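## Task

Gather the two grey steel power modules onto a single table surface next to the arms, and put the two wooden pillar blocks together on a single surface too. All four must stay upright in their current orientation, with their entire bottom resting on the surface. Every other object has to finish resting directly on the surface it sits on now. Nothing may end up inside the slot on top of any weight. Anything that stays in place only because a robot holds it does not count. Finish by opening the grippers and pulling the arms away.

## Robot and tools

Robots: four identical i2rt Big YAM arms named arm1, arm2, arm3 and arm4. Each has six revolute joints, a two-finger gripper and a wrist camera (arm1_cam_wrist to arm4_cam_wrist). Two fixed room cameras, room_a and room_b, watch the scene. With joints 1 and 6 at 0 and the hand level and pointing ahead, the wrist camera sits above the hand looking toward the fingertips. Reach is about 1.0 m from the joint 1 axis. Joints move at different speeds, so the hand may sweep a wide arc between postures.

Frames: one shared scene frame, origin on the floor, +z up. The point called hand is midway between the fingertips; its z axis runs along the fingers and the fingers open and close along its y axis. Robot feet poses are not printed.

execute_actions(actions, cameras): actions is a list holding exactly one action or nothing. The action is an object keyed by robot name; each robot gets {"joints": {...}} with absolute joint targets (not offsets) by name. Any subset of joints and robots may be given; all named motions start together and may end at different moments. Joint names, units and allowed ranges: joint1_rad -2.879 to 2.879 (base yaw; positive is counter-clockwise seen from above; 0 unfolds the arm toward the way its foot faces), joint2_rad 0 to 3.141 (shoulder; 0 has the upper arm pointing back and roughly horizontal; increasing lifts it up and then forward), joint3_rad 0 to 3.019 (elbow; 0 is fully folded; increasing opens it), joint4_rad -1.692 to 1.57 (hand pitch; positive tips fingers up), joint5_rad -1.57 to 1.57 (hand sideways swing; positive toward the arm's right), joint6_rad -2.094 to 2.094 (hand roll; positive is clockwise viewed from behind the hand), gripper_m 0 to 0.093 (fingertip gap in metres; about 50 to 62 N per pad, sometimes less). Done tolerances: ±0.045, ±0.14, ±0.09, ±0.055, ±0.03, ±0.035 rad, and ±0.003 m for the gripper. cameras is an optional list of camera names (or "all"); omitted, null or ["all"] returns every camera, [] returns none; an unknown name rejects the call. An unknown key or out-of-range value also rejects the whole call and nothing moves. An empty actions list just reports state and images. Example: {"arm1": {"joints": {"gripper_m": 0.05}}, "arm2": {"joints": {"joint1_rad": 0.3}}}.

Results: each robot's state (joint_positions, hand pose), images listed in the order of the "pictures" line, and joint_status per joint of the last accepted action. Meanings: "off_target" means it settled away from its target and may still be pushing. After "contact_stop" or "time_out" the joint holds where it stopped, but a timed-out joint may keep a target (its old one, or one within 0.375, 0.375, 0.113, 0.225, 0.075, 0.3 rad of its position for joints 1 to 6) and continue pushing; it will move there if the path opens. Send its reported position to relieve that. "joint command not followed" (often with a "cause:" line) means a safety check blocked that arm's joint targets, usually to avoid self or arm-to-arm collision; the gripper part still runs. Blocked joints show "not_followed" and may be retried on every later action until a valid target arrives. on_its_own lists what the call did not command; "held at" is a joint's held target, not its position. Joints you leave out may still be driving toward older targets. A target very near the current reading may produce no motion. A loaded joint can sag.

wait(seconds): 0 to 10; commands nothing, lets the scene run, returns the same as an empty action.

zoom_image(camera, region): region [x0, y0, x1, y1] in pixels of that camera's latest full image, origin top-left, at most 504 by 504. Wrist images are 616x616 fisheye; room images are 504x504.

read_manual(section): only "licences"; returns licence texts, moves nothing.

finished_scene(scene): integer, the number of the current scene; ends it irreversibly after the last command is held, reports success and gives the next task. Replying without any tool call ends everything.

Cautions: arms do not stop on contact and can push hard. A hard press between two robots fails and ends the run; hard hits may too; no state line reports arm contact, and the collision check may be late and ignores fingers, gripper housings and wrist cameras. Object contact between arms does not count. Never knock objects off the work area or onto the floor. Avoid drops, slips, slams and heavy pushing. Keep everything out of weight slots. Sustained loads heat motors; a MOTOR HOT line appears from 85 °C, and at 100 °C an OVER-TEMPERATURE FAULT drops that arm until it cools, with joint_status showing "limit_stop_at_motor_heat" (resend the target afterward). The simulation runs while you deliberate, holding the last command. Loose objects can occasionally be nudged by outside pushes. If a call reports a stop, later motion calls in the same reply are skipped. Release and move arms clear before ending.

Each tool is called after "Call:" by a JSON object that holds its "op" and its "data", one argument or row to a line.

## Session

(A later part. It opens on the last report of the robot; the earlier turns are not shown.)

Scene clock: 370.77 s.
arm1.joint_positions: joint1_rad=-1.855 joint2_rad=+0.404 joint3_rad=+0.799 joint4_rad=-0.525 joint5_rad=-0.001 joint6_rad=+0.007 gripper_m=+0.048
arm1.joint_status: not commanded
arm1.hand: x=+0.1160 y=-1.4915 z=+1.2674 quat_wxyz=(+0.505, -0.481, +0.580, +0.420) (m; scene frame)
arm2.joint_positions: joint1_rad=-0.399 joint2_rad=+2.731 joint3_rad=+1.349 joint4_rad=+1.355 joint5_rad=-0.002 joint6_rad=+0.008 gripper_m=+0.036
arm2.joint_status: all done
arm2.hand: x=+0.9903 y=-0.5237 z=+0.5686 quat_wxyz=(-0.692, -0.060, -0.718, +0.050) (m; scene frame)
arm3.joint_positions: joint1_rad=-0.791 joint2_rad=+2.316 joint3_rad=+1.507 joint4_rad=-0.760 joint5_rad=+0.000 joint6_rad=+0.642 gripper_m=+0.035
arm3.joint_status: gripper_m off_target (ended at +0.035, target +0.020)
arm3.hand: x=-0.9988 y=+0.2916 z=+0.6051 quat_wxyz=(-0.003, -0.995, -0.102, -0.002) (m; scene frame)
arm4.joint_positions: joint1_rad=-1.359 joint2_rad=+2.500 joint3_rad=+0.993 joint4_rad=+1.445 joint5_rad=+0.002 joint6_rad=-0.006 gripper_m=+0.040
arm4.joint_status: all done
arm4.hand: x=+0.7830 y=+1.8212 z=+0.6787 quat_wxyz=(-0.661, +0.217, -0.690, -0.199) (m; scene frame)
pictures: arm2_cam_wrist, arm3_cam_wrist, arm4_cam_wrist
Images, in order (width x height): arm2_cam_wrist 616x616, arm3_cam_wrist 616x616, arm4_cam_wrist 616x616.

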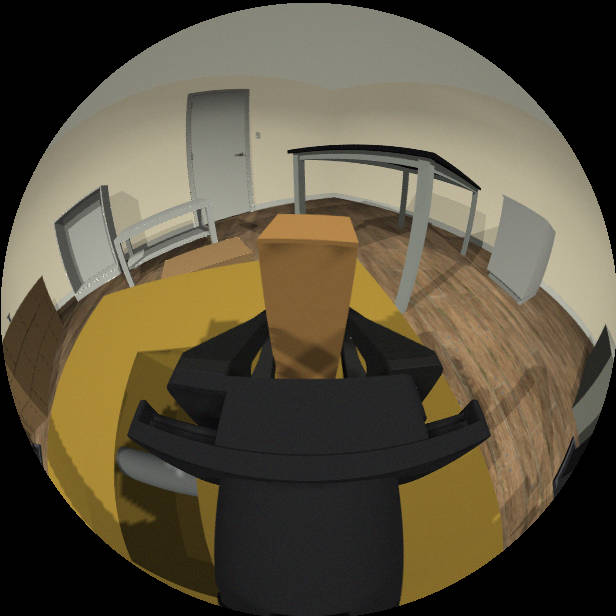

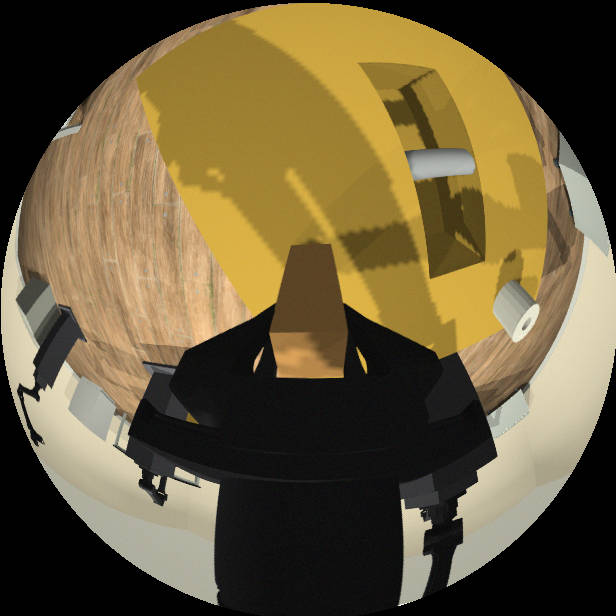

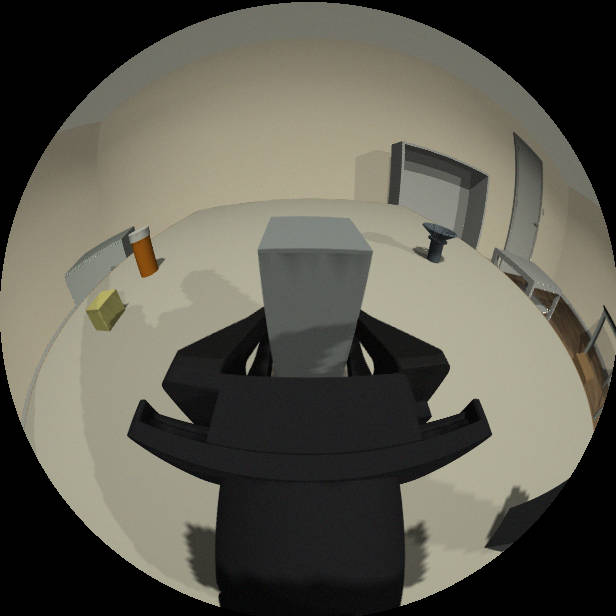

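Call:
{"op": "execute_actions", "data": {
  "actions": [
    {"arm3":{"joints":{"joint2_rad":1.92,"joint4_rad":-1.15}},"arm2":{"joints":{"joint4_rad":1.30}},"arm4":{"joints":{"joint2_rad":2.53}}}
  ],
  "cameras": ["room_a"]
}}

Call:
{"op": "zoom_image", "data": {
  "camera": "room_a",
  "region": [110, 220, 230, 300]
}}

Call:
{"op": "zoom_image", "data": {
  "camera": "room_a",
  "region": [300, 350, 420, 470]
}}

Scene clock: 380.97 s.
arm1.joint_positions: joint1_rad=-1.855 joint2_rad=+0.404 joint3_rad=+0.799 joint4_rad=-0.525 joint5_rad=-0.001 joint6_rad=+0.007 gripper_m=+0.048
arm1.joint_status: not commanded
arm1.hand: x=+0.1160 y=-1.4915 z=+1.2674 quat_wxyz=(+0.505, -0.481, +0.580, +0.420) (m; scene frame)
arm2.joint_positions: joint1_rad=-0.399 joint2_rad=+2.729 joint3_rad=+1.358 joint4_rad=+1.329 joint5_rad=-0.002 joint6_rad=+0.004 gripper_m=+0.036
arm2.joint_status: all done
arm2.hand: x=+0.9941 y=-0.5243 z=+0.5669 quat_wxyz=(-0.687, -0.059, -0.723, +0.051) (m; scene frame)
arm3.joint_positions: joint1_rad=-0.791 joint2_rad=+1.929 joint3_rad=+1.511 joint4_rad=-1.134 joint5_rad=+0.000 joint6_rad=+0.642 gripper_m=+0.035
arm3.joint_status: all done
arm3.hand: x=-0.9862 y=+0.3079 z=+0.8248 quat_wxyz=(-0.008, -0.995, -0.102, +0.005) (m; scene frame)
arm4.joint_positions: joint1_rad=-1.359 joint2_rad=+2.539 joint3_rad=+0.993 joint4_rad=+1.448 joint5_rad=+0.002 joint6_rad=-0.006 gripper_m=+0.040
arm4.joint_status: all done
arm4.hand: x=+0.7757 y=+1.8161 z=+0.6554 quat_wxyz=(-0.648, +0.221, -0.702, -0.195) (m; scene frame)
pictures: room_a
Images, in order (width x height): room_a 504x504.

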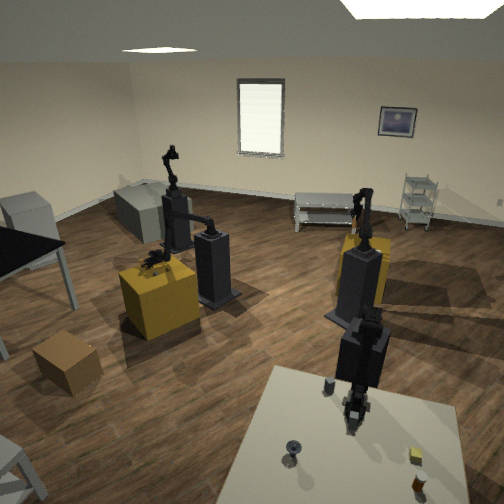

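Region (110, 220, 230, 300) of room_a's 504x504 image, scaled by 4.200, with more detail than that image has.

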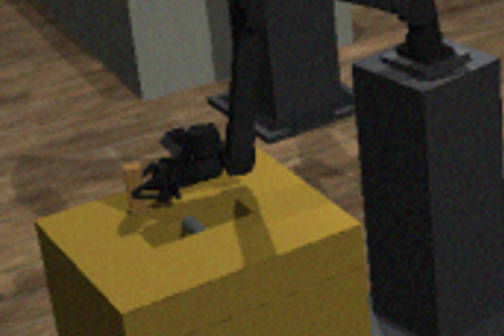

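Region (300, 350, 420, 470) of room_a's 504x504 image, scaled by 4.200, with more detail than that image has.

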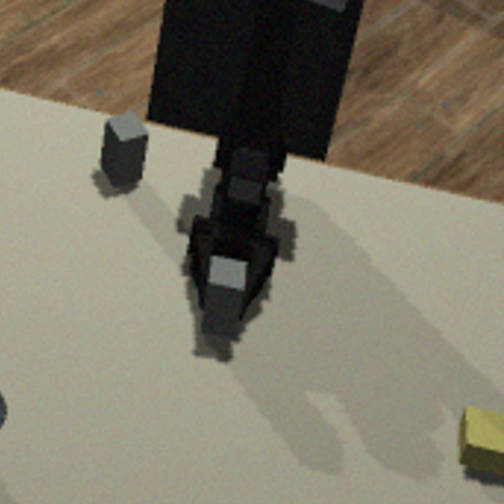

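Call:
{"op": "execute_actions", "data": {
  "actions": [
    {"arm3":{"joints":{"joint2_rad":1.75,"joint3_rad":1.7,"joint4_rad":-1.49}},"arm2":{"joints":{"gripper_m":0.075,"joint2_rad":2.73,"joint4_rad":1.33}},"arm4":{"joints":{"joint2_rad":2.585,"joint3_rad":1.05,"joint4_rad":1.51}}}
  ],
  "cameras": ["arm2_cam_wrist"]
}}

Scene clock: 390.30 s.
arm1.joint_positions: joint1_rad=-1.855 joint2_rad=+0.404 joint3_rad=+0.799 joint4_rad=-0.525 joint5_rad=-0.001 joint6_rad=+0.007 gripper_m=+0.048
arm1.joint_status: not commanded
arm1.hand: x=+0.1160 y=-1.4915 z=+1.2674 quat_wxyz=(+0.505, -0.481, +0.580, +0.420) (m; scene frame)
arm2.joint_positions: joint1_rad=-0.399 joint2_rad=+2.727 joint3_rad=+1.358 joint4_rad=+1.329 joint5_rad=-0.002 joint6_rad=+0.004 gripper_m=+0.075
arm2.joint_status: all done
arm2.hand: x=+0.9945 y=-0.5244 z=+0.5677 quat_wxyz=(-0.687, -0.059, -0.722, +0.051) (m; scene frame)
arm3.joint_positions: joint1_rad=-0.791 joint2_rad=+1.756 joint3_rad=+1.672 joint4_rad=-1.474 joint5_rad=+0.000 joint6_rad=+0.642 gripper_m=+0.035
arm3.joint_status: all done
arm3.hand: x=-0.9672 y=+0.3309 z=+0.9764 quat_wxyz=(-0.006, -0.995, -0.102, +0.002) (m; scene frame)
arm4.joint_positions: joint1_rad=-1.359 joint2_rad=+2.574 joint3_rad=+1.034 joint4_rad=+1.486 joint5_rad=+0.002 joint6_rad=-0.006 gripper_m=+0.040
arm4.joint_status: all done
arm4.hand: x=+0.7827 y=+1.8209 z=+0.6539 quat_wxyz=(-0.663, +0.216, -0.688, -0.200) (m; scene frame)
pictures: arm2_cam_wrist
Images, in order (width x height): arm2_cam_wrist 616x616.

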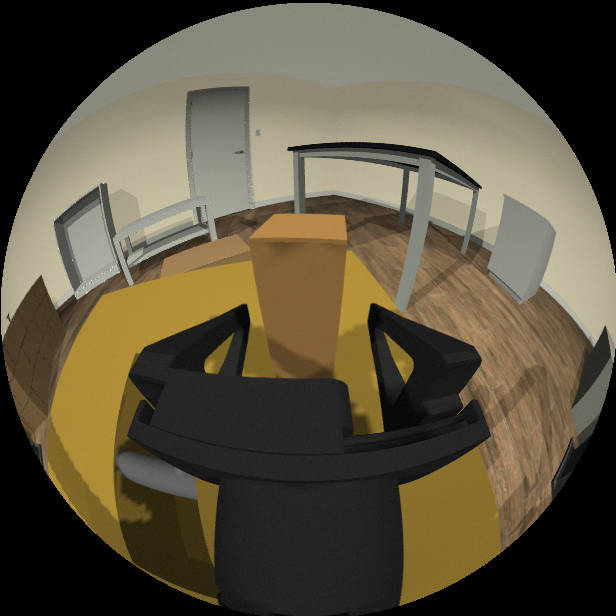

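Call:
{"op": "execute_actions", "data": {
  "actions": [
    {"arm3":{"joints":{"joint1_rad":0.6,"joint6_rad":1.571}},"arm2":{"joints":{"gripper_m":0.093,"joint2_rad":2.55,"joint3_rad":1.08,"joint4_rad":1.40}},"arm4":{"joints":{"gripper_m":0.085,"joint2_rad":2.57}}}
  ],
  "cameras": ["arm2_cam_wrist","arm4_cam_wrist"]
}}

Call:
{"op": "execute_actions", "data": {
  "actions": [
    {"arm3":{"joints":{"joint2_rad":1.92,"joint3_rad":1.875,"joint4_rad":-1.49}},"arm2":{"joints":{"joint2_rad":1.8,"joint3_rad":1.05,"joint4_rad":0.68}},"arm4":{"joints":{"joint2_rad":2.33,"joint3_rad":0.8,"joint4_rad":1.47}}}
  ],
  "cameras": ["arm2_cam_wrist","arm4_cam_wrist"]
}}

Scene clock: 409.53 s.
arm1.joint_positions: joint1_rad=-1.855 joint2_rad=+0.404 joint3_rad=+0.799 joint4_rad=-0.525 joint5_rad=-0.001 joint6_rad=+0.007 gripper_m=+0.048
arm1.joint_status: not commanded
arm1.hand: x=+0.1160 y=-1.4915 z=+1.2674 quat_wxyz=(+0.505, -0.481, +0.580, +0.420) (m; scene frame)
arm2.joint_positions: joint1_rad=-0.399 joint2_rad=+2.533 joint3_rad=+1.080 joint4_rad=+1.393 joint5_rad=-0.002 joint6_rad=+0.004 gripper_m=+0.093
arm2.joint_status: all done
arm2.hand: x=+0.9397 y=-0.5159 z=+0.6290 quat_wxyz=(-0.680, -0.060, -0.729, +0.051) (m; scene frame)
arm3.joint_positions: joint1_rad=+0.603 joint2_rad=+1.760 joint3_rad=+1.672 joint4_rad=-1.474 joint5_rad=-0.002 joint6_rad=+1.563 gripper_m=+0.035
arm3.joint_status: all done
arm3.hand: x=-0.2713 y=+0.3117 z=+0.9782 quat_wxyz=(-0.007, -0.943, -0.333, -0.004) (m; scene frame)
arm4.joint_positions: joint1_rad=-1.359 joint2_rad=+2.574 joint3_rad=+1.034 joint4_rad=+1.487 joint5_rad=+0.002 joint6_rad=-0.006 gripper_m=+0.085
arm4.joint_status: all done
arm4.hand: x=+0.7828 y=+1.8209 z=+0.6542 quat_wxyz=(-0.664, +0.216, -0.688, -0.200) (m; scene frame)
pictures: arm2_cam_wrist, arm4_cam_wrist
Images, in order (width x height): arm2_cam_wrist 616x616, arm4_cam_wrist 616x616.

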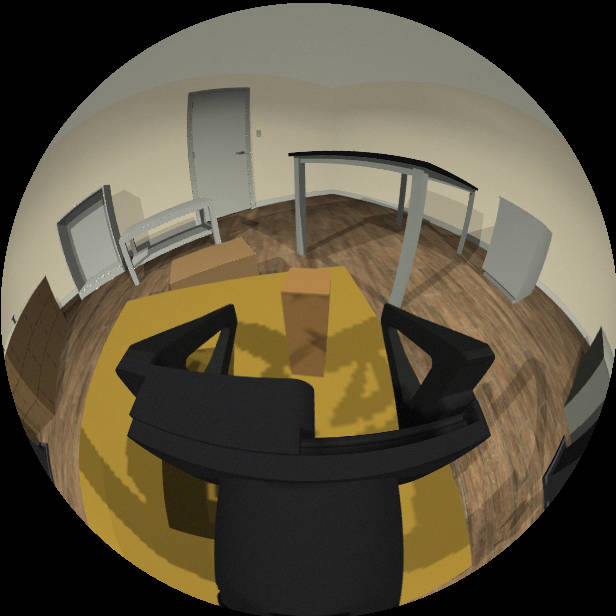

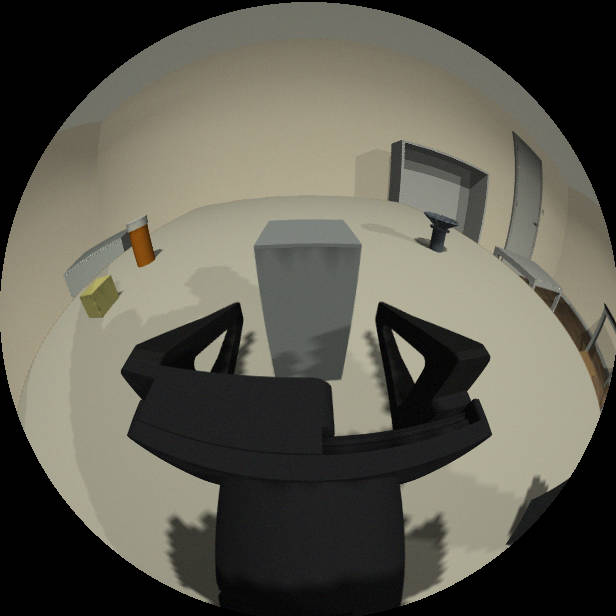

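Scene clock: 411.00 s.
arm1.joint_positions: joint1_rad=-1.855 joint2_rad=+0.404 joint3_rad=+0.799 joint4_rad=-0.525 joint5_rad=-0.001 joint6_rad=+0.007 gripper_m=+0.048
arm1.joint_status: not commanded
arm1.hand: x=+0.1160 y=-1.4915 z=+1.2674 quat_wxyz=(+0.505, -0.481, +0.580, +0.420) (m; scene frame)
arm2.joint_positions: joint1_rad=-0.399 joint2_rad=+1.782 joint3_rad=+1.039 joint4_rad=+0.688 joint5_rad=-0.002 joint6_rad=+0.004 gripper_m=+0.093
arm2.joint_status: all done
arm2.hand: x=+0.9750 y=-0.5225 z=+0.9465 quat_wxyz=(-0.682, -0.060, -0.727, +0.051) (m; scene frame)
arm3.joint_positions: joint1_rad=+0.603 joint2_rad=+1.938 joint3_rad=+1.811 joint4_rad=-1.479 joint5_rad=-0.002 joint6_rad=+1.564 gripper_m=+0.035
arm3.joint_status: all done
arm3.hand: x=-0.2407 y=+0.2732 z=+0.9340 quat_wxyz=(+0.014, -0.943, -0.332, +0.003) (m; scene frame)
arm4.joint_positions: joint1_rad=-1.359 joint2_rad=+2.328 joint3_rad=+0.801 joint4_rad=+1.476 joint5_rad=+0.002 joint6_rad=-0.006 gripper_m=+0.085
arm4.joint_status: all done
arm4.hand: x=+0.7474 y=+1.7973 z=+0.7368 quat_wxyz=(-0.665, +0.216, -0.687, -0.200) (m; scene frame)
pictures: arm2_cam_wrist, arm4_cam_wrist
Images, in order (width x height): arm2_cam_wrist 616x616, arm4_cam_wrist 616x616.

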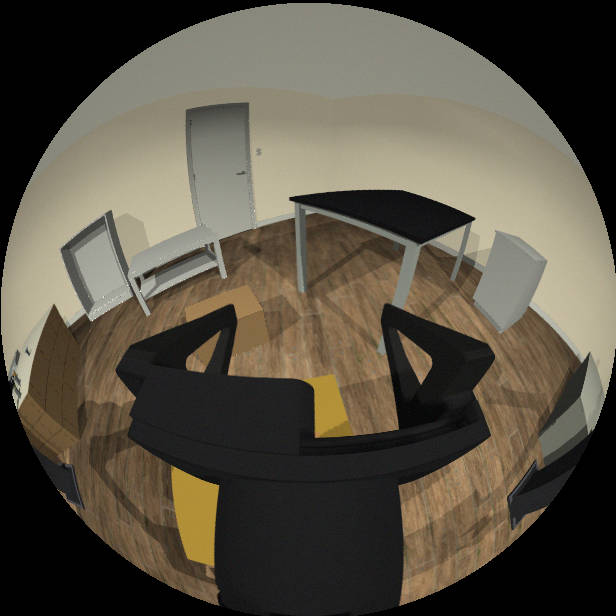

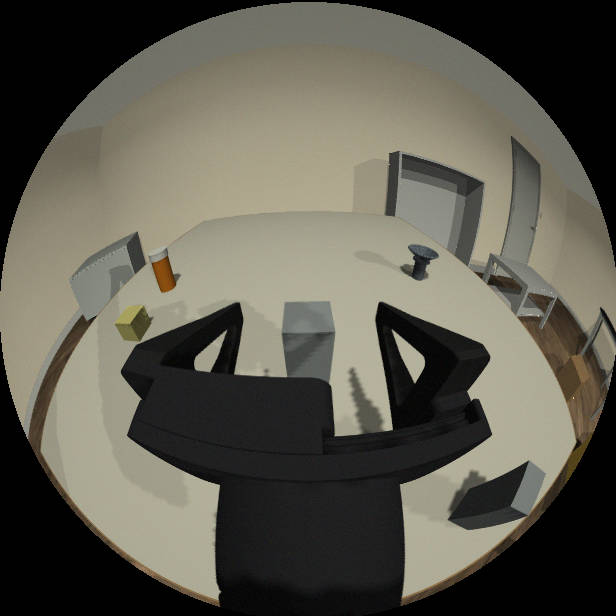

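Call:
{"op": "execute_actions", "data": {
  "actions": [
    {"arm3":{"joints":{"joint3_rad":1.9}},"arm2":{"joints":{"joint1_rad":1.985}},"arm4":{"joints":{"joint2_rad":0.4,"joint3_rad":0.8,"joint4_rad":-0.5}}}
  ],
  "cameras": ["arm2_cam_wrist"]
}}

Call:
{"op": "execute_actions", "data": {
  "actions": [
    {"arm2":{"joints":{"joint2_rad":2.046,"joint3_rad":1.40,"joint4_rad":0.61}}}
  ],
  "cameras": ["arm2_cam_wrist"]
}}

Scene clock: 422.33 s.
arm1.joint_positions: joint1_rad=-1.855 joint2_rad=+0.404 joint3_rad=+0.799 joint4_rad=-0.525 joint5_rad=-0.001 joint6_rad=+0.007 gripper_m=+0.048
arm1.joint_status: not commanded
arm1.hand: x=+0.1160 y=-1.4915 z=+1.2674 quat_wxyz=(+0.505, -0.481, +0.580, +0.420) (m; scene frame)
arm2.joint_positions: joint1_rad=+1.991 joint2_rad=+1.789 joint3_rad=+1.039 joint4_rad=+0.688 joint5_rad=-0.001 joint6_rad=+0.004 gripper_m=+0.093
arm2.joint_status: all done
arm2.hand: x=-0.1377 y=+0.1359 z=+0.9554 quat_wxyz=(-0.299, +0.650, -0.321, -0.620) (m; scene frame)
arm3.joint_positions: joint1_rad=+0.603 joint2_rad=+1.937 joint3_rad=+1.837 joint4_rad=-1.479 joint5_rad=-0.002 joint6_rad=+1.564 gripper_m=+0.035
arm3.joint_status: all done
arm3.hand: x=-0.2360 y=+0.2672 z=+0.9441 quat_wxyz=(+0.002, -0.943, -0.332, -0.001) (m; scene frame)
arm4.joint_positions: joint1_rad=-1.359 joint2_rad=+0.396 joint3_rad=+0.792 joint4_rad=-0.490 joint5_rad=+0.002 joint6_rad=-0.006 gripper_m=+0.085
arm4.joint_status: all done
arm4.hand: x=+0.4941 y=+1.6280 z=+1.2312 quat_wxyz=(-0.650, +0.220, -0.701, -0.195) (m; scene frame)
pictures: arm2_cam_wrist
Images, in order (width x height): arm2_cam_wrist 616x616.

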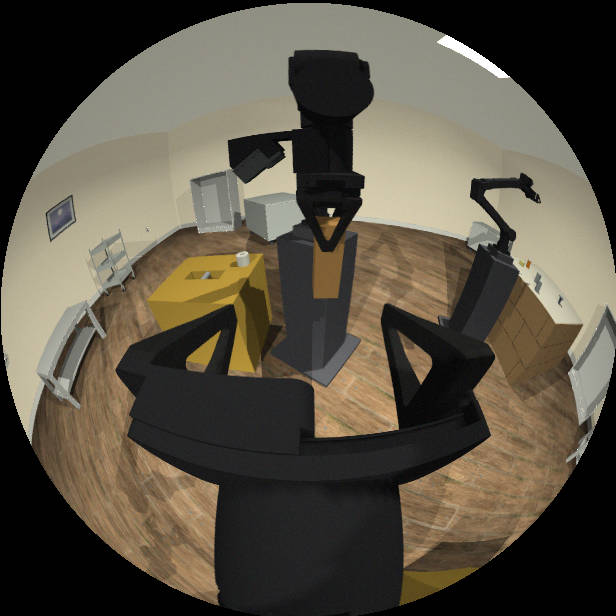

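Scene clock: 423.47 s.
arm1.joint_positions: joint1_rad=-1.855 joint2_rad=+0.404 joint3_rad=+0.799 joint4_rad=-0.525 joint5_rad=-0.001 joint6_rad=+0.007 gripper_m=+0.048
arm1.joint_status: not commanded
arm1.hand: x=+0.1160 y=-1.4915 z=+1.2674 quat_wxyz=(+0.505, -0.481, +0.580, +0.420) (m; scene frame)
arm2.joint_positions: joint1_rad=+1.991 joint2_rad=+2.046 joint3_rad=+1.364 joint4_rad=+0.613 joint5_rad=-0.001 joint6_rad=+0.004 gripper_m=+0.093
arm2.joint_status: all done
arm2.hand: x=-0.2008 y=+0.2169 z=+0.9243 quat_wxyz=(-0.298, +0.653, -0.322, -0.618) (m; scene frame)
arm3.joint_positions: joint1_rad=+0.603 joint2_rad=+1.937 joint3_rad=+1.837 joint4_rad=-1.479 joint5_rad=-0.002 joint6_rad=+1.564 gripper_m=+0.035
arm3.joint_status: not commanded
arm3.hand: x=-0.2360 y=+0.2672 z=+0.9441 quat_wxyz=(+0.002, -0.943, -0.332, -0.001) (m; scene frame)
arm4.joint_positions: joint1_rad=-1.359 joint2_rad=+0.396 joint3_rad=+0.792 joint4_rad=-0.490 joint5_rad=+0.002 joint6_rad=-0.006 gripper_m=+0.085
arm4.joint_status: not commanded
arm4.hand: x=+0.4941 y=+1.6280 z=+1.2312 quat_wxyz=(-0.650, +0.220, -0.701, -0.195) (m; scene frame)
pictures: arm2_cam_wrist
Images, in order (width x height): arm2_cam_wrist 616x616.

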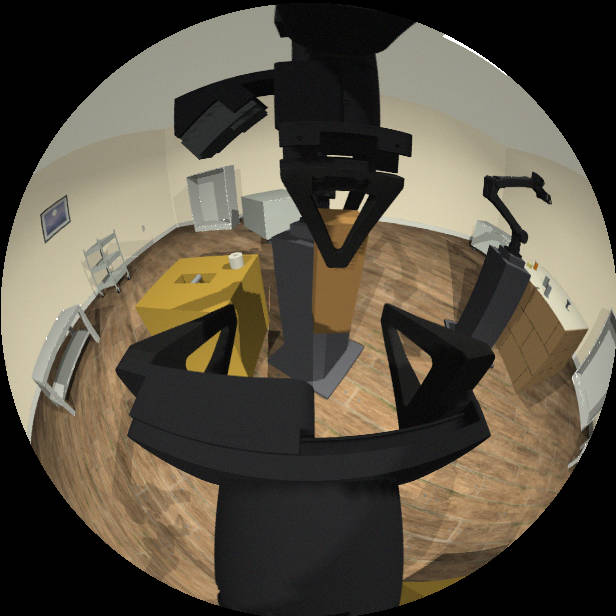

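Call:
{"op": "execute_actions", "data": {
  "actions": [
    {"arm2":{"joints":{"joint1_rad":1.955,"joint2_rad":2.215,"joint3_rad":1.65,"joint4_rad":0.53}}}
  ],
  "cameras": ["arm2_cam_wrist"]
}}

Scene clock: 435.50 s.
arm1.joint_positions: joint1_rad=-1.855 joint2_rad=+0.404 joint3_rad=+0.799 joint4_rad=-0.525 joint5_rad=-0.001 joint6_rad=+0.007 gripper_m=+0.048
arm1.joint_status: not commanded
arm1.hand: x=+0.1160 y=-1.4915 z=+1.2674 quat_wxyz=(+0.505, -0.481, +0.580, +0.420) (m; scene frame)
arm2.joint_positions: joint1_rad=+1.961 joint2_rad=+2.208 joint3_rad=+1.607 joint4_rad=+0.535 joint5_rad=-0.001 joint6_rad=+0.004 gripper_m=+0.093
arm2.joint_status: all done
arm2.hand: x=-0.2198 y=+0.2835 z=+0.9087 quat_wxyz=(-0.308, +0.647, -0.332, -0.614) (m; scene frame)
arm3.joint_positions: joint1_rad=+0.603 joint2_rad=+1.937 joint3_rad=+1.837 joint4_rad=-1.479 joint5_rad=-0.002 joint6_rad=+1.564 gripper_m=+0.035
arm3.joint_status: not commanded
arm3.hand: x=-0.2360 y=+0.2672 z=+0.9441 quat_wxyz=(+0.002, -0.943, -0.332, -0.001) (m; scene frame)
arm4.joint_positions: joint1_rad=-1.359 joint2_rad=+0.396 joint3_rad=+0.792 joint4_rad=-0.490 joint5_rad=+0.002 joint6_rad=-0.006 gripper_m=+0.085
arm4.joint_status: not commanded
arm4.hand: x=+0.4941 y=+1.6280 z=+1.2312 quat_wxyz=(-0.650, +0.220, -0.701, -0.195) (m; scene frame)
pictures: arm2_cam_wrist
Images, in order (width x height): arm2_cam_wrist 616x616.

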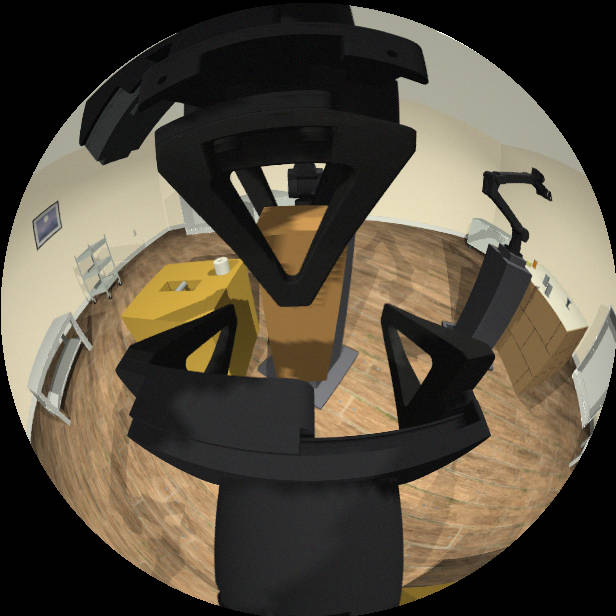

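Call:
{"op": "execute_actions", "data": {
  "actions": [
    {"arm2":{"joints":{"joint2_rad":2.175}}}
  ],
  "cameras": ["arm2_cam_wrist"]
}}

Scene clock: 443.70 s.
arm1.joint_positions: joint1_rad=-1.855 joint2_rad=+0.404 joint3_rad=+0.799 joint4_rad=-0.525 joint5_rad=-0.001 joint6_rad=+0.007 gripper_m=+0.048
arm1.joint_status: not commanded
arm1.hand: x=+0.1160 y=-1.4915 z=+1.2674 quat_wxyz=(+0.505, -0.481, +0.580, +0.420) (m; scene frame)
arm2.joint_positions: joint1_rad=+1.961 joint2_rad=+2.175 joint3_rad=+1.607 joint4_rad=+0.535 joint5_rad=-0.001 joint6_rad=+0.004 gripper_m=+0.093
arm2.joint_status: all done
arm2.hand: x=-0.2187 y=+0.2822 z=+0.9362 quat_wxyz=(-0.313, +0.637, -0.326, -0.625) (m; scene frame)
arm3.joint_positions: joint1_rad=+0.603 joint2_rad=+1.937 joint3_rad=+1.837 joint4_rad=-1.479 joint5_rad=-0.002 joint6_rad=+1.564 gripper_m=+0.035
arm3.joint_status: not commanded
arm3.hand: x=-0.2360 y=+0.2672 z=+0.9441 quat_wxyz=(+0.002, -0.943, -0.332, -0.001) (m; scene frame)
arm4.joint_positions: joint1_rad=-1.359 joint2_rad=+0.396 joint3_rad=+0.792 joint4_rad=-0.490 joint5_rad=+0.002 joint6_rad=-0.006 gripper_m=+0.085
arm4.joint_status: not commanded
arm4.hand: x=+0.4941 y=+1.6280 z=+1.2312 quat_wxyz=(-0.650, +0.220, -0.701, -0.195) (m; scene frame)
pictures: arm2_cam_wrist
Images, in order (width x height): arm2_cam_wrist 616x616.

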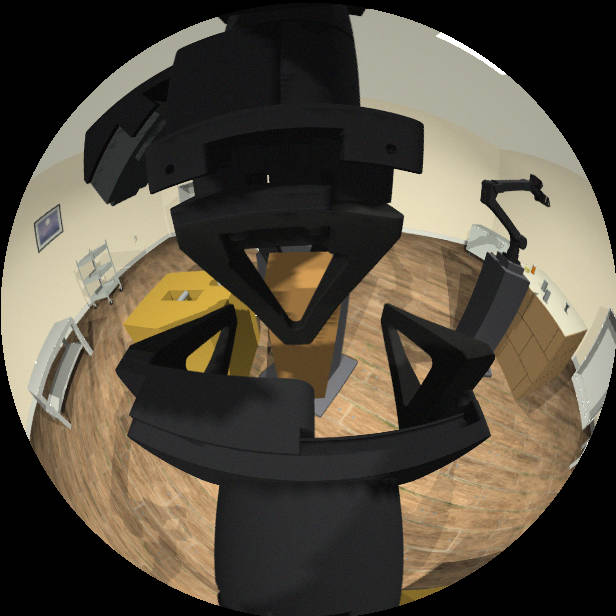

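Too high; pitch down.

Call:
{"op": "execute_actions", "data": {
  "actions": [
    {"arm2":{"joints":{"joint4_rad":0.465}}}
  ],
  "cameras": ["arm2_cam_wrist"]
}}

Scene clock: 450.27 s.
arm1.joint_positions: joint1_rad=-1.855 joint2_rad=+0.404 joint3_rad=+0.799 joint4_rad=-0.525 joint5_rad=-0.001 joint6_rad=+0.007 gripper_m=+0.048
arm1.joint_status: not commanded
arm1.hand: x=+0.1160 y=-1.4915 z=+1.2674 quat_wxyz=(+0.505, -0.481, +0.580, +0.420) (m; scene frame)
arm2.joint_positions: joint1_rad=+1.961 joint2_rad=+2.175 joint3_rad=+1.607 joint4_rad=+0.474 joint5_rad=-0.001 joint6_rad=+0.004 gripper_m=+0.093
arm2.joint_status: all done
arm2.hand: x=-0.2183 y=+0.2815 z=+0.9211 quat_wxyz=(-0.303, +0.656, -0.336, -0.605) (m; scene frame)
arm3.joint_positions: joint1_rad=+0.603 joint2_rad=+1.937 joint3_rad=+1.837 joint4_rad=-1.479 joint5_rad=-0.002 joint6_rad=+1.564 gripper_m=+0.035
arm3.joint_status: not commanded
arm3.hand: x=-0.2360 y=+0.2672 z=+0.9441 quat_wxyz=(+0.002, -0.943, -0.332, -0.001) (m; scene frame)
arm4.joint_positions: joint1_rad=-1.359 joint2_rad=+0.396 joint3_rad=+0.792 joint4_rad=-0.490 joint5_rad=+0.002 joint6_rad=-0.006 gripper_m=+0.085
arm4.joint_status: not commanded
arm4.hand: x=+0.4941 y=+1.6280 z=+1.2312 quat_wxyz=(-0.650, +0.220, -0.701, -0.195) (m; scene frame)
pictures: arm2_cam_wrist
Images, in order (width x height): arm2_cam_wrist 616x616.

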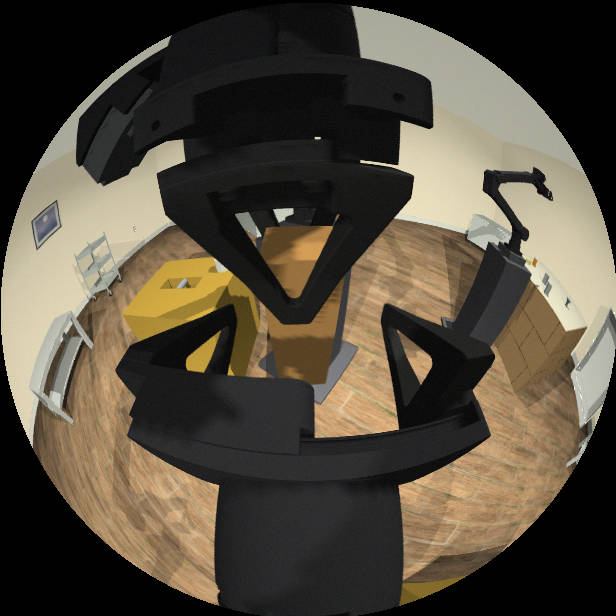

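Call:
{"op": "execute_actions", "data": {
  "actions": [
    {"arm2":{"joints":{"gripper_m":0.02}}}
  ],
  "cameras": ["arm2_cam_wrist"]
}}

Scene clock: 462.23 s.
arm1.joint_positions: joint1_rad=-1.855 joint2_rad=+0.404 joint3_rad=+0.799 joint4_rad=-0.525 joint5_rad=-0.001 joint6_rad=+0.007 gripper_m=+0.048
arm1.joint_status: not commanded
arm1.hand: x=+0.1160 y=-1.4915 z=+1.2674 quat_wxyz=(+0.505, -0.481, +0.580, +0.420) (m; scene frame)
arm2.joint_positions: joint1_rad=+1.962 joint2_rad=+2.175 joint3_rad=+1.607 joint4_rad=+0.473 joint5_rad=-0.007 joint6_rad=+0.004 gripper_m=+0.035
arm2.joint_status: gripper_m off_target (ended at +0.035, target +0.020)
arm2.hand: x=-0.2199 y=+0.2803 z=+0.9209 quat_wxyz=(-0.301, +0.657, -0.334, -0.606) (m; scene frame)
arm3.joint_positions: joint1_rad=+0.603 joint2_rad=+1.937 joint3_rad=+1.837 joint4_rad=-1.479 joint5_rad=-0.007 joint6_rad=+1.571 gripper_m=+0.035
arm3.joint_status: not commanded
arm3.hand: x=-0.2351 y=+0.2680 z=+0.9441 quat_wxyz=(+0.002, -0.944, -0.329, -0.004) (m; scene frame)
arm4.joint_positions: joint1_rad=-1.359 joint2_rad=+0.396 joint3_rad=+0.792 joint4_rad=-0.490 joint5_rad=+0.002 joint6_rad=-0.006 gripper_m=+0.085
arm4.joint_status: not commanded
arm4.hand: x=+0.4941 y=+1.6280 z=+1.2312 quat_wxyz=(-0.650, +0.220, -0.701, -0.195) (m; scene frame)
pictures: arm2_cam_wrist
Images, in order (width x height): arm2_cam_wrist 616x616.

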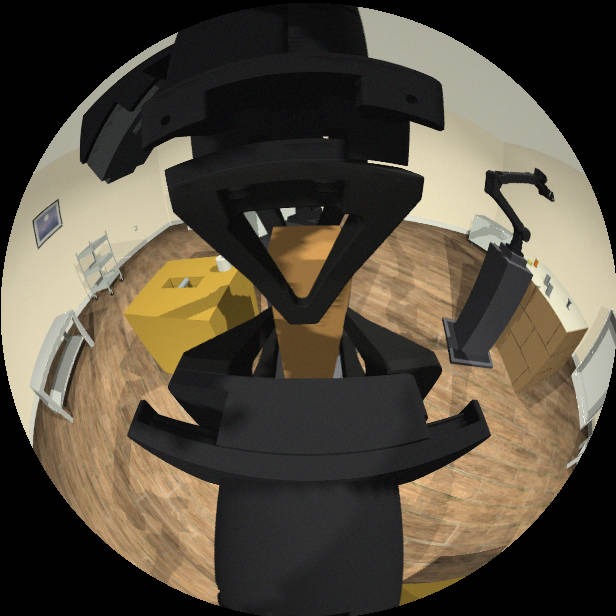

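Call:
{"op": "execute_actions", "data": {
  "actions": [
    {"arm3":{"joints":{"gripper_m":0.048}}}
  ],
  "cameras": []
}}

Call:
{"op": "execute_actions", "data": {
  "actions": [
    {"arm3":{"joints":{"joint3_rad":2.07,"joint4_rad":-1.67}}}
  ],
  "cameras": ["arm2_cam_wrist"]
}}

Scene clock: 470.73 s.
arm1.joint_positions: joint1_rad=-1.855 joint2_rad=+0.404 joint3_rad=+0.799 joint4_rad=-0.525 joint5_rad=-0.001 joint6_rad=+0.007 gripper_m=+0.048
arm1.joint_status: not commanded
arm1.hand: x=+0.1160 y=-1.4915 z=+1.2674 quat_wxyz=(+0.505, -0.481, +0.580, +0.420) (m; scene frame)
arm2.joint_positions: joint1_rad=+1.962 joint2_rad=+2.175 joint3_rad=+1.607 joint4_rad=+0.468 joint5_rad=-0.002 joint6_rad=+0.004 gripper_m=+0.035
arm2.joint_status: not commanded
arm2.hand: x=-0.2188 y=+0.2809 z=+0.9198 quat_wxyz=(-0.302, +0.657, -0.336, -0.603) (m; scene frame)
arm3.joint_positions: joint1_rad=+0.603 joint2_rad=+1.935 joint3_rad=+1.837 joint4_rad=-1.479 joint5_rad=-0.004 joint6_rad=+1.572 gripper_m=+0.048
arm3.joint_status: all done
arm3.hand: x=-0.2356 y=+0.2677 z=+0.9452 quat_wxyz=(+0.001, -0.944, -0.329, -0.003) (m; scene frame)
arm4.joint_positions: joint1_rad=-1.359 joint2_rad=+0.396 joint3_rad=+0.792 joint4_rad=-0.490 joint5_rad=+0.002 joint6_rad=-0.006 gripper_m=+0.085
arm4.joint_status: not commanded
arm4.hand: x=+0.4941 y=+1.6280 z=+1.2312 quat_wxyz=(-0.650, +0.220, -0.701, -0.195) (m; scene frame)
pictures: none
No camera images: the call's "cameras" was empty. Leave "cameras" out to get every camera's image.

Scene clock: 471.70 s.
arm1.joint_positions: joint1_rad=-1.855 joint2_rad=+0.404 joint3_rad=+0.799 joint4_rad=-0.525 joint5_rad=-0.001 joint6_rad=+0.007 gripper_m=+0.048
arm1.joint_status: not commanded
arm1.hand: x=+0.1160 y=-1.4915 z=+1.2674 quat_wxyz=(+0.505, -0.481, +0.580, +0.420) (m; scene frame)
arm2.joint_positions: joint1_rad=+1.962 joint2_rad=+2.175 joint3_rad=+1.607 joint4_rad=+0.468 joint5_rad=-0.002 joint6_rad=+0.004 gripper_m=+0.035
arm2.joint_status: not commanded
arm2.hand: x=-0.2188 y=+0.2809 z=+0.9198 quat_wxyz=(-0.302, +0.657, -0.336, -0.603) (m; scene frame)
arm3.joint_positions: joint1_rad=+0.603 joint2_rad=+1.915 joint3_rad=+2.021 joint4_rad=-1.654 joint5_rad=-0.004 joint6_rad=+1.572 gripper_m=+0.048
arm3.joint_status: all done
arm3.hand: x=-0.2359 y=+0.2678 z=+1.0274 quat_wxyz=(-0.013, -0.944, -0.329, -0.008) (m; scene frame)
arm4.joint_positions: joint1_rad=-1.359 joint2_rad=+0.396 joint3_rad=+0.792 joint4_rad=-0.490 joint5_rad=+0.002 joint6_rad=-0.006 gripper_m=+0.085
arm4.joint_status: not commanded
arm4.hand: x=+0.4941 y=+1.6280 z=+1.2312 quat_wxyz=(-0.650, +0.220, -0.701, -0.195) (m; scene frame)
pictures: arm2_cam_wrist
Images, in order (width x height): arm2_cam_wrist 616x616.

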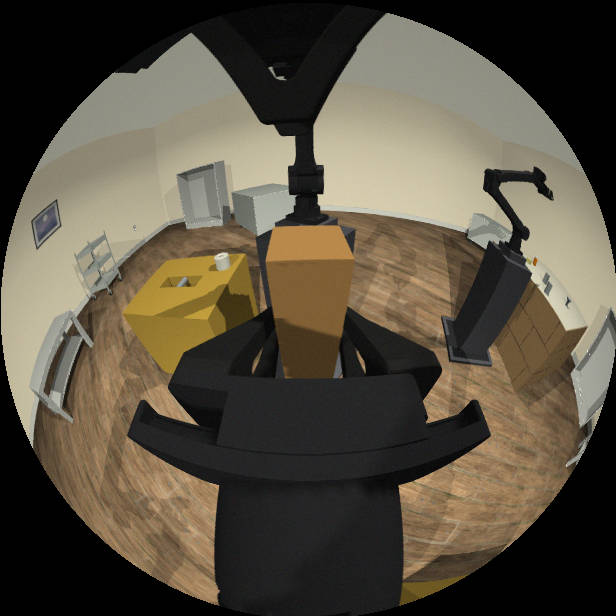

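Call:
{"op": "execute_actions", "data": {
  "actions": [
    {"arm3":{"joints":{"joint2_rad":0.4,"joint3_rad":0.8,"joint4_rad":-0.5,"joint6_rad":0}},"arm2":{"joints":{"joint1_rad":-0.455,"joint2_rad":1.9,"joint3_rad":0.9,"joint4_rad":0.91}}}
  ],
  "cameras": []
}}

Call:
{"op": "execute_actions", "data": {
  "actions": [
    {"arm2":{"joints":{"joint2_rad":2.32,"joint4_rad":1.35}}}
  ],
  "cameras": ["arm2_cam_wrist"]
}}

Call:
{"op": "execute_actions", "data": {
  "actions": [
    {"arm2":{"joints":{"joint1_rad":-0.465,"joint2_rad":2.6,"joint3_rad":1.055,"joint4_rad":1.48}}}
  ],
  "cameras": ["arm2_cam_wrist","room_a"]
}}

Scene clock: 490.07 s.
arm1.joint_positions: joint1_rad=-1.855 joint2_rad=+0.404 joint3_rad=+0.799 joint4_rad=-0.525 joint5_rad=-0.001 joint6_rad=+0.007 gripper_m=+0.048
arm1.joint_status: not commanded
arm1.hand: x=+0.1160 y=-1.4915 z=+1.2674 quat_wxyz=(+0.505, -0.481, +0.580, +0.420) (m; scene frame)
arm2.joint_positions: joint1_rad=-0.459 joint2_rad=+1.916 joint3_rad=+0.892 joint4_rad=+0.890 joint5_rad=+0.002 joint6_rad=+0.004 gripper_m=+0.035
arm2.joint_status: all done
arm2.hand: x=+0.9285 y=-0.5556 z=+0.8363 quat_wxyz=(-0.650, -0.086, -0.751, +0.070) (m; scene frame)
arm3.joint_positions: joint1_rad=+0.603 joint2_rad=+0.396 joint3_rad=+0.802 joint4_rad=-0.527 joint5_rad=-0.004 joint6_rad=+0.009 gripper_m=+0.048
arm3.joint_status: all done
arm3.hand: x=-0.4266 y=+0.5078 z=+1.2269 quat_wxyz=(-0.601, -0.327, -0.671, +0.285) (m; scene frame)
arm4.joint_positions: joint1_rad=-1.359 joint2_rad=+0.396 joint3_rad=+0.792 joint4_rad=-0.490 joint5_rad=+0.002 joint6_rad=-0.006 gripper_m=+0.085
arm4.joint_status: not commanded
arm4.hand: x=+0.4941 y=+1.6280 z=+1.2312 quat_wxyz=(-0.650, +0.220, -0.701, -0.195) (m; scene frame)
pictures: none
No camera images: the call's "cameras" was empty. Leave "cameras" out to get every camera's image.

Scene clock: 491.30 s.
arm1.joint_positions: joint1_rad=-1.855 joint2_rad=+0.404 joint3_rad=+0.799 joint4_rad=-0.525 joint5_rad=-0.001 joint6_rad=+0.007 gripper_m=+0.048
arm1.joint_status: not commanded
arm1.hand: x=+0.1160 y=-1.4915 z=+1.2674 quat_wxyz=(+0.505, -0.481, +0.580, +0.420) (m; scene frame)
arm2.joint_positions: joint1_rad=-0.459 joint2_rad=+2.332 joint3_rad=+0.888 joint4_rad=+1.330 joint5_rad=+0.002 joint6_rad=+0.004 gripper_m=+0.035
arm2.joint_status: all done
arm2.hand: x=+0.8966 y=-0.5481 z=+0.6833 quat_wxyz=(-0.658, -0.085, -0.744, +0.071) (m; scene frame)
arm3.joint_positions: joint1_rad=+0.603 joint2_rad=+0.396 joint3_rad=+0.802 joint4_rad=-0.527 joint5_rad=-0.004 joint6_rad=+0.009 gripper_m=+0.048
arm3.joint_status: not commanded
arm3.hand: x=-0.4266 y=+0.5078 z=+1.2269 quat_wxyz=(-0.601, -0.327, -0.671, +0.285) (m; scene frame)
arm4.joint_positions: joint1_rad=-1.359 joint2_rad=+0.396 joint3_rad=+0.792 joint4_rad=-0.490 joint5_rad=+0.002 joint6_rad=-0.006 gripper_m=+0.085
arm4.joint_status: not commanded
arm4.hand: x=+0.4941 y=+1.6280 z=+1.2312 quat_wxyz=(-0.650, +0.220, -0.701, -0.195) (m; scene frame)
pictures: arm2_cam_wrist
Images, in order (width x height): arm2_cam_wrist 616x616.

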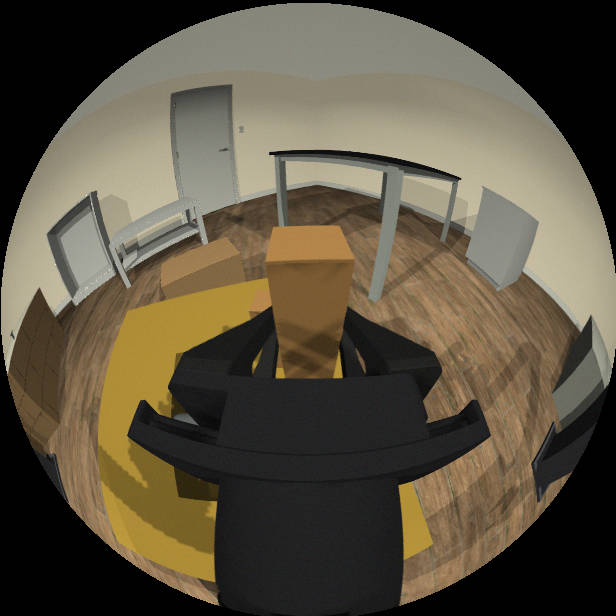

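Scene clock: 492.47 s.
arm1.joint_positions: joint1_rad=-1.855 joint2_rad=+0.404 joint3_rad=+0.799 joint4_rad=-0.525 joint5_rad=-0.001 joint6_rad=+0.007 gripper_m=+0.048
arm1.joint_status: not commanded
arm1.hand: x=+0.1160 y=-1.4915 z=+1.2674 quat_wxyz=(+0.505, -0.481, +0.580, +0.420) (m; scene frame)
arm2.joint_positions: joint1_rad=-0.459 joint2_rad=+2.613 joint3_rad=+1.045 joint4_rad=+1.461 joint5_rad=+0.002 joint6_rad=+0.004 gripper_m=+0.035
arm2.joint_status: all done
arm2.hand: x=+0.8991 y=-0.5484 z=+0.5864 quat_wxyz=(-0.660, -0.085, -0.743, +0.071) (m; scene frame)
arm3.joint_positions: joint1_rad=+0.603 joint2_rad=+0.396 joint3_rad=+0.802 joint4_rad=-0.527 joint5_rad=-0.004 joint6_rad=+0.009 gripper_m=+0.048
arm3.joint_status: not commanded
arm3.hand: x=-0.4266 y=+0.5078 z=+1.2269 quat_wxyz=(-0.601, -0.327, -0.671, +0.285) (m; scene frame)
arm4.joint_positions: joint1_rad=-1.359 joint2_rad=+0.396 joint3_rad=+0.792 joint4_rad=-0.490 joint5_rad=+0.002 joint6_rad=-0.006 gripper_m=+0.085
arm4.joint_status: not commanded
arm4.hand: x=+0.4941 y=+1.6280 z=+1.2312 quat_wxyz=(-0.650, +0.220, -0.701, -0.195) (m; scene frame)
pictures: arm2_cam_wrist, room_a
Images, in order (width x height): arm2_cam_wrist 616x616, room_a 504x504.

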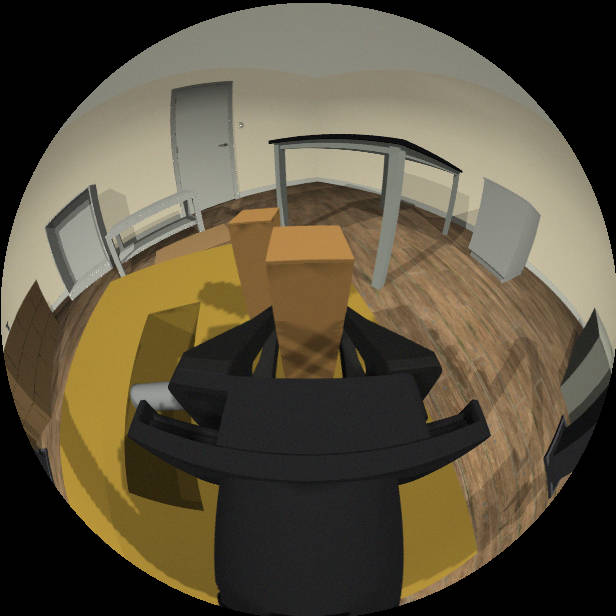

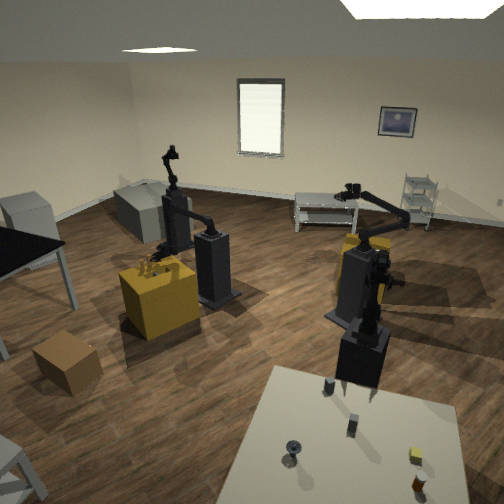

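Call:
{"op": "execute_actions", "data": {
  "actions": [
    {"arm2":{"joints":{"joint2_rad":2.645,"joint3_rad":1.075,"joint4_rad":1.51}}}
  ],
  "cameras": ["arm2_cam_wrist"]
}}

Scene clock: 498.80 s.
arm1.joint_positions: joint1_rad=-1.855 joint2_rad=+0.404 joint3_rad=+0.799 joint4_rad=-0.525 joint5_rad=-0.001 joint6_rad=+0.007 gripper_m=+0.048
arm1.joint_status: not commanded
arm1.hand: x=+0.1160 y=-1.4915 z=+1.2674 quat_wxyz=(+0.505, -0.481, +0.580, +0.420) (m; scene frame)
arm2.joint_positions: joint1_rad=-0.459 joint2_rad=+2.632 joint3_rad=+1.063 joint4_rad=+1.490 joint5_rad=+0.002 joint6_rad=+0.004 gripper_m=+0.035
arm2.joint_status: all done
arm2.hand: x=+0.9021 y=-0.5491 z=+0.5867 quat_wxyz=(-0.671, -0.084, -0.733, +0.072) (m; scene frame)
arm3.joint_positions: joint1_rad=+0.603 joint2_rad=+0.396 joint3_rad=+0.802 joint4_rad=-0.527 joint5_rad=-0.004 joint6_rad=+0.009 gripper_m=+0.048
arm3.joint_status: not commanded
arm3.hand: x=-0.4266 y=+0.5078 z=+1.2269 quat_wxyz=(-0.601, -0.327, -0.671, +0.285) (m; scene frame)
arm4.joint_positions: joint1_rad=-1.359 joint2_rad=+0.396 joint3_rad=+0.792 joint4_rad=-0.490 joint5_rad=+0.002 joint6_rad=-0.006 gripper_m=+0.085
arm4.joint_status: not commanded
arm4.hand: x=+0.4941 y=+1.6280 z=+1.2312 quat_wxyz=(-0.650, +0.220, -0.701, -0.195) (m; scene frame)
pictures: arm2_cam_wrist
Images, in order (width x height): arm2_cam_wrist 616x616.

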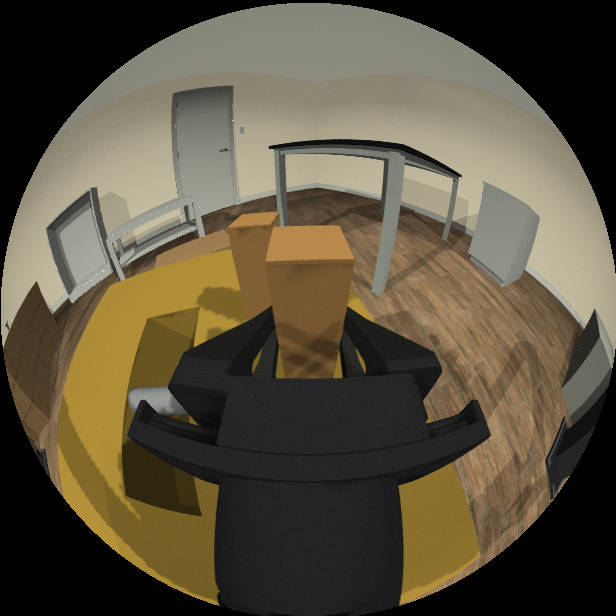

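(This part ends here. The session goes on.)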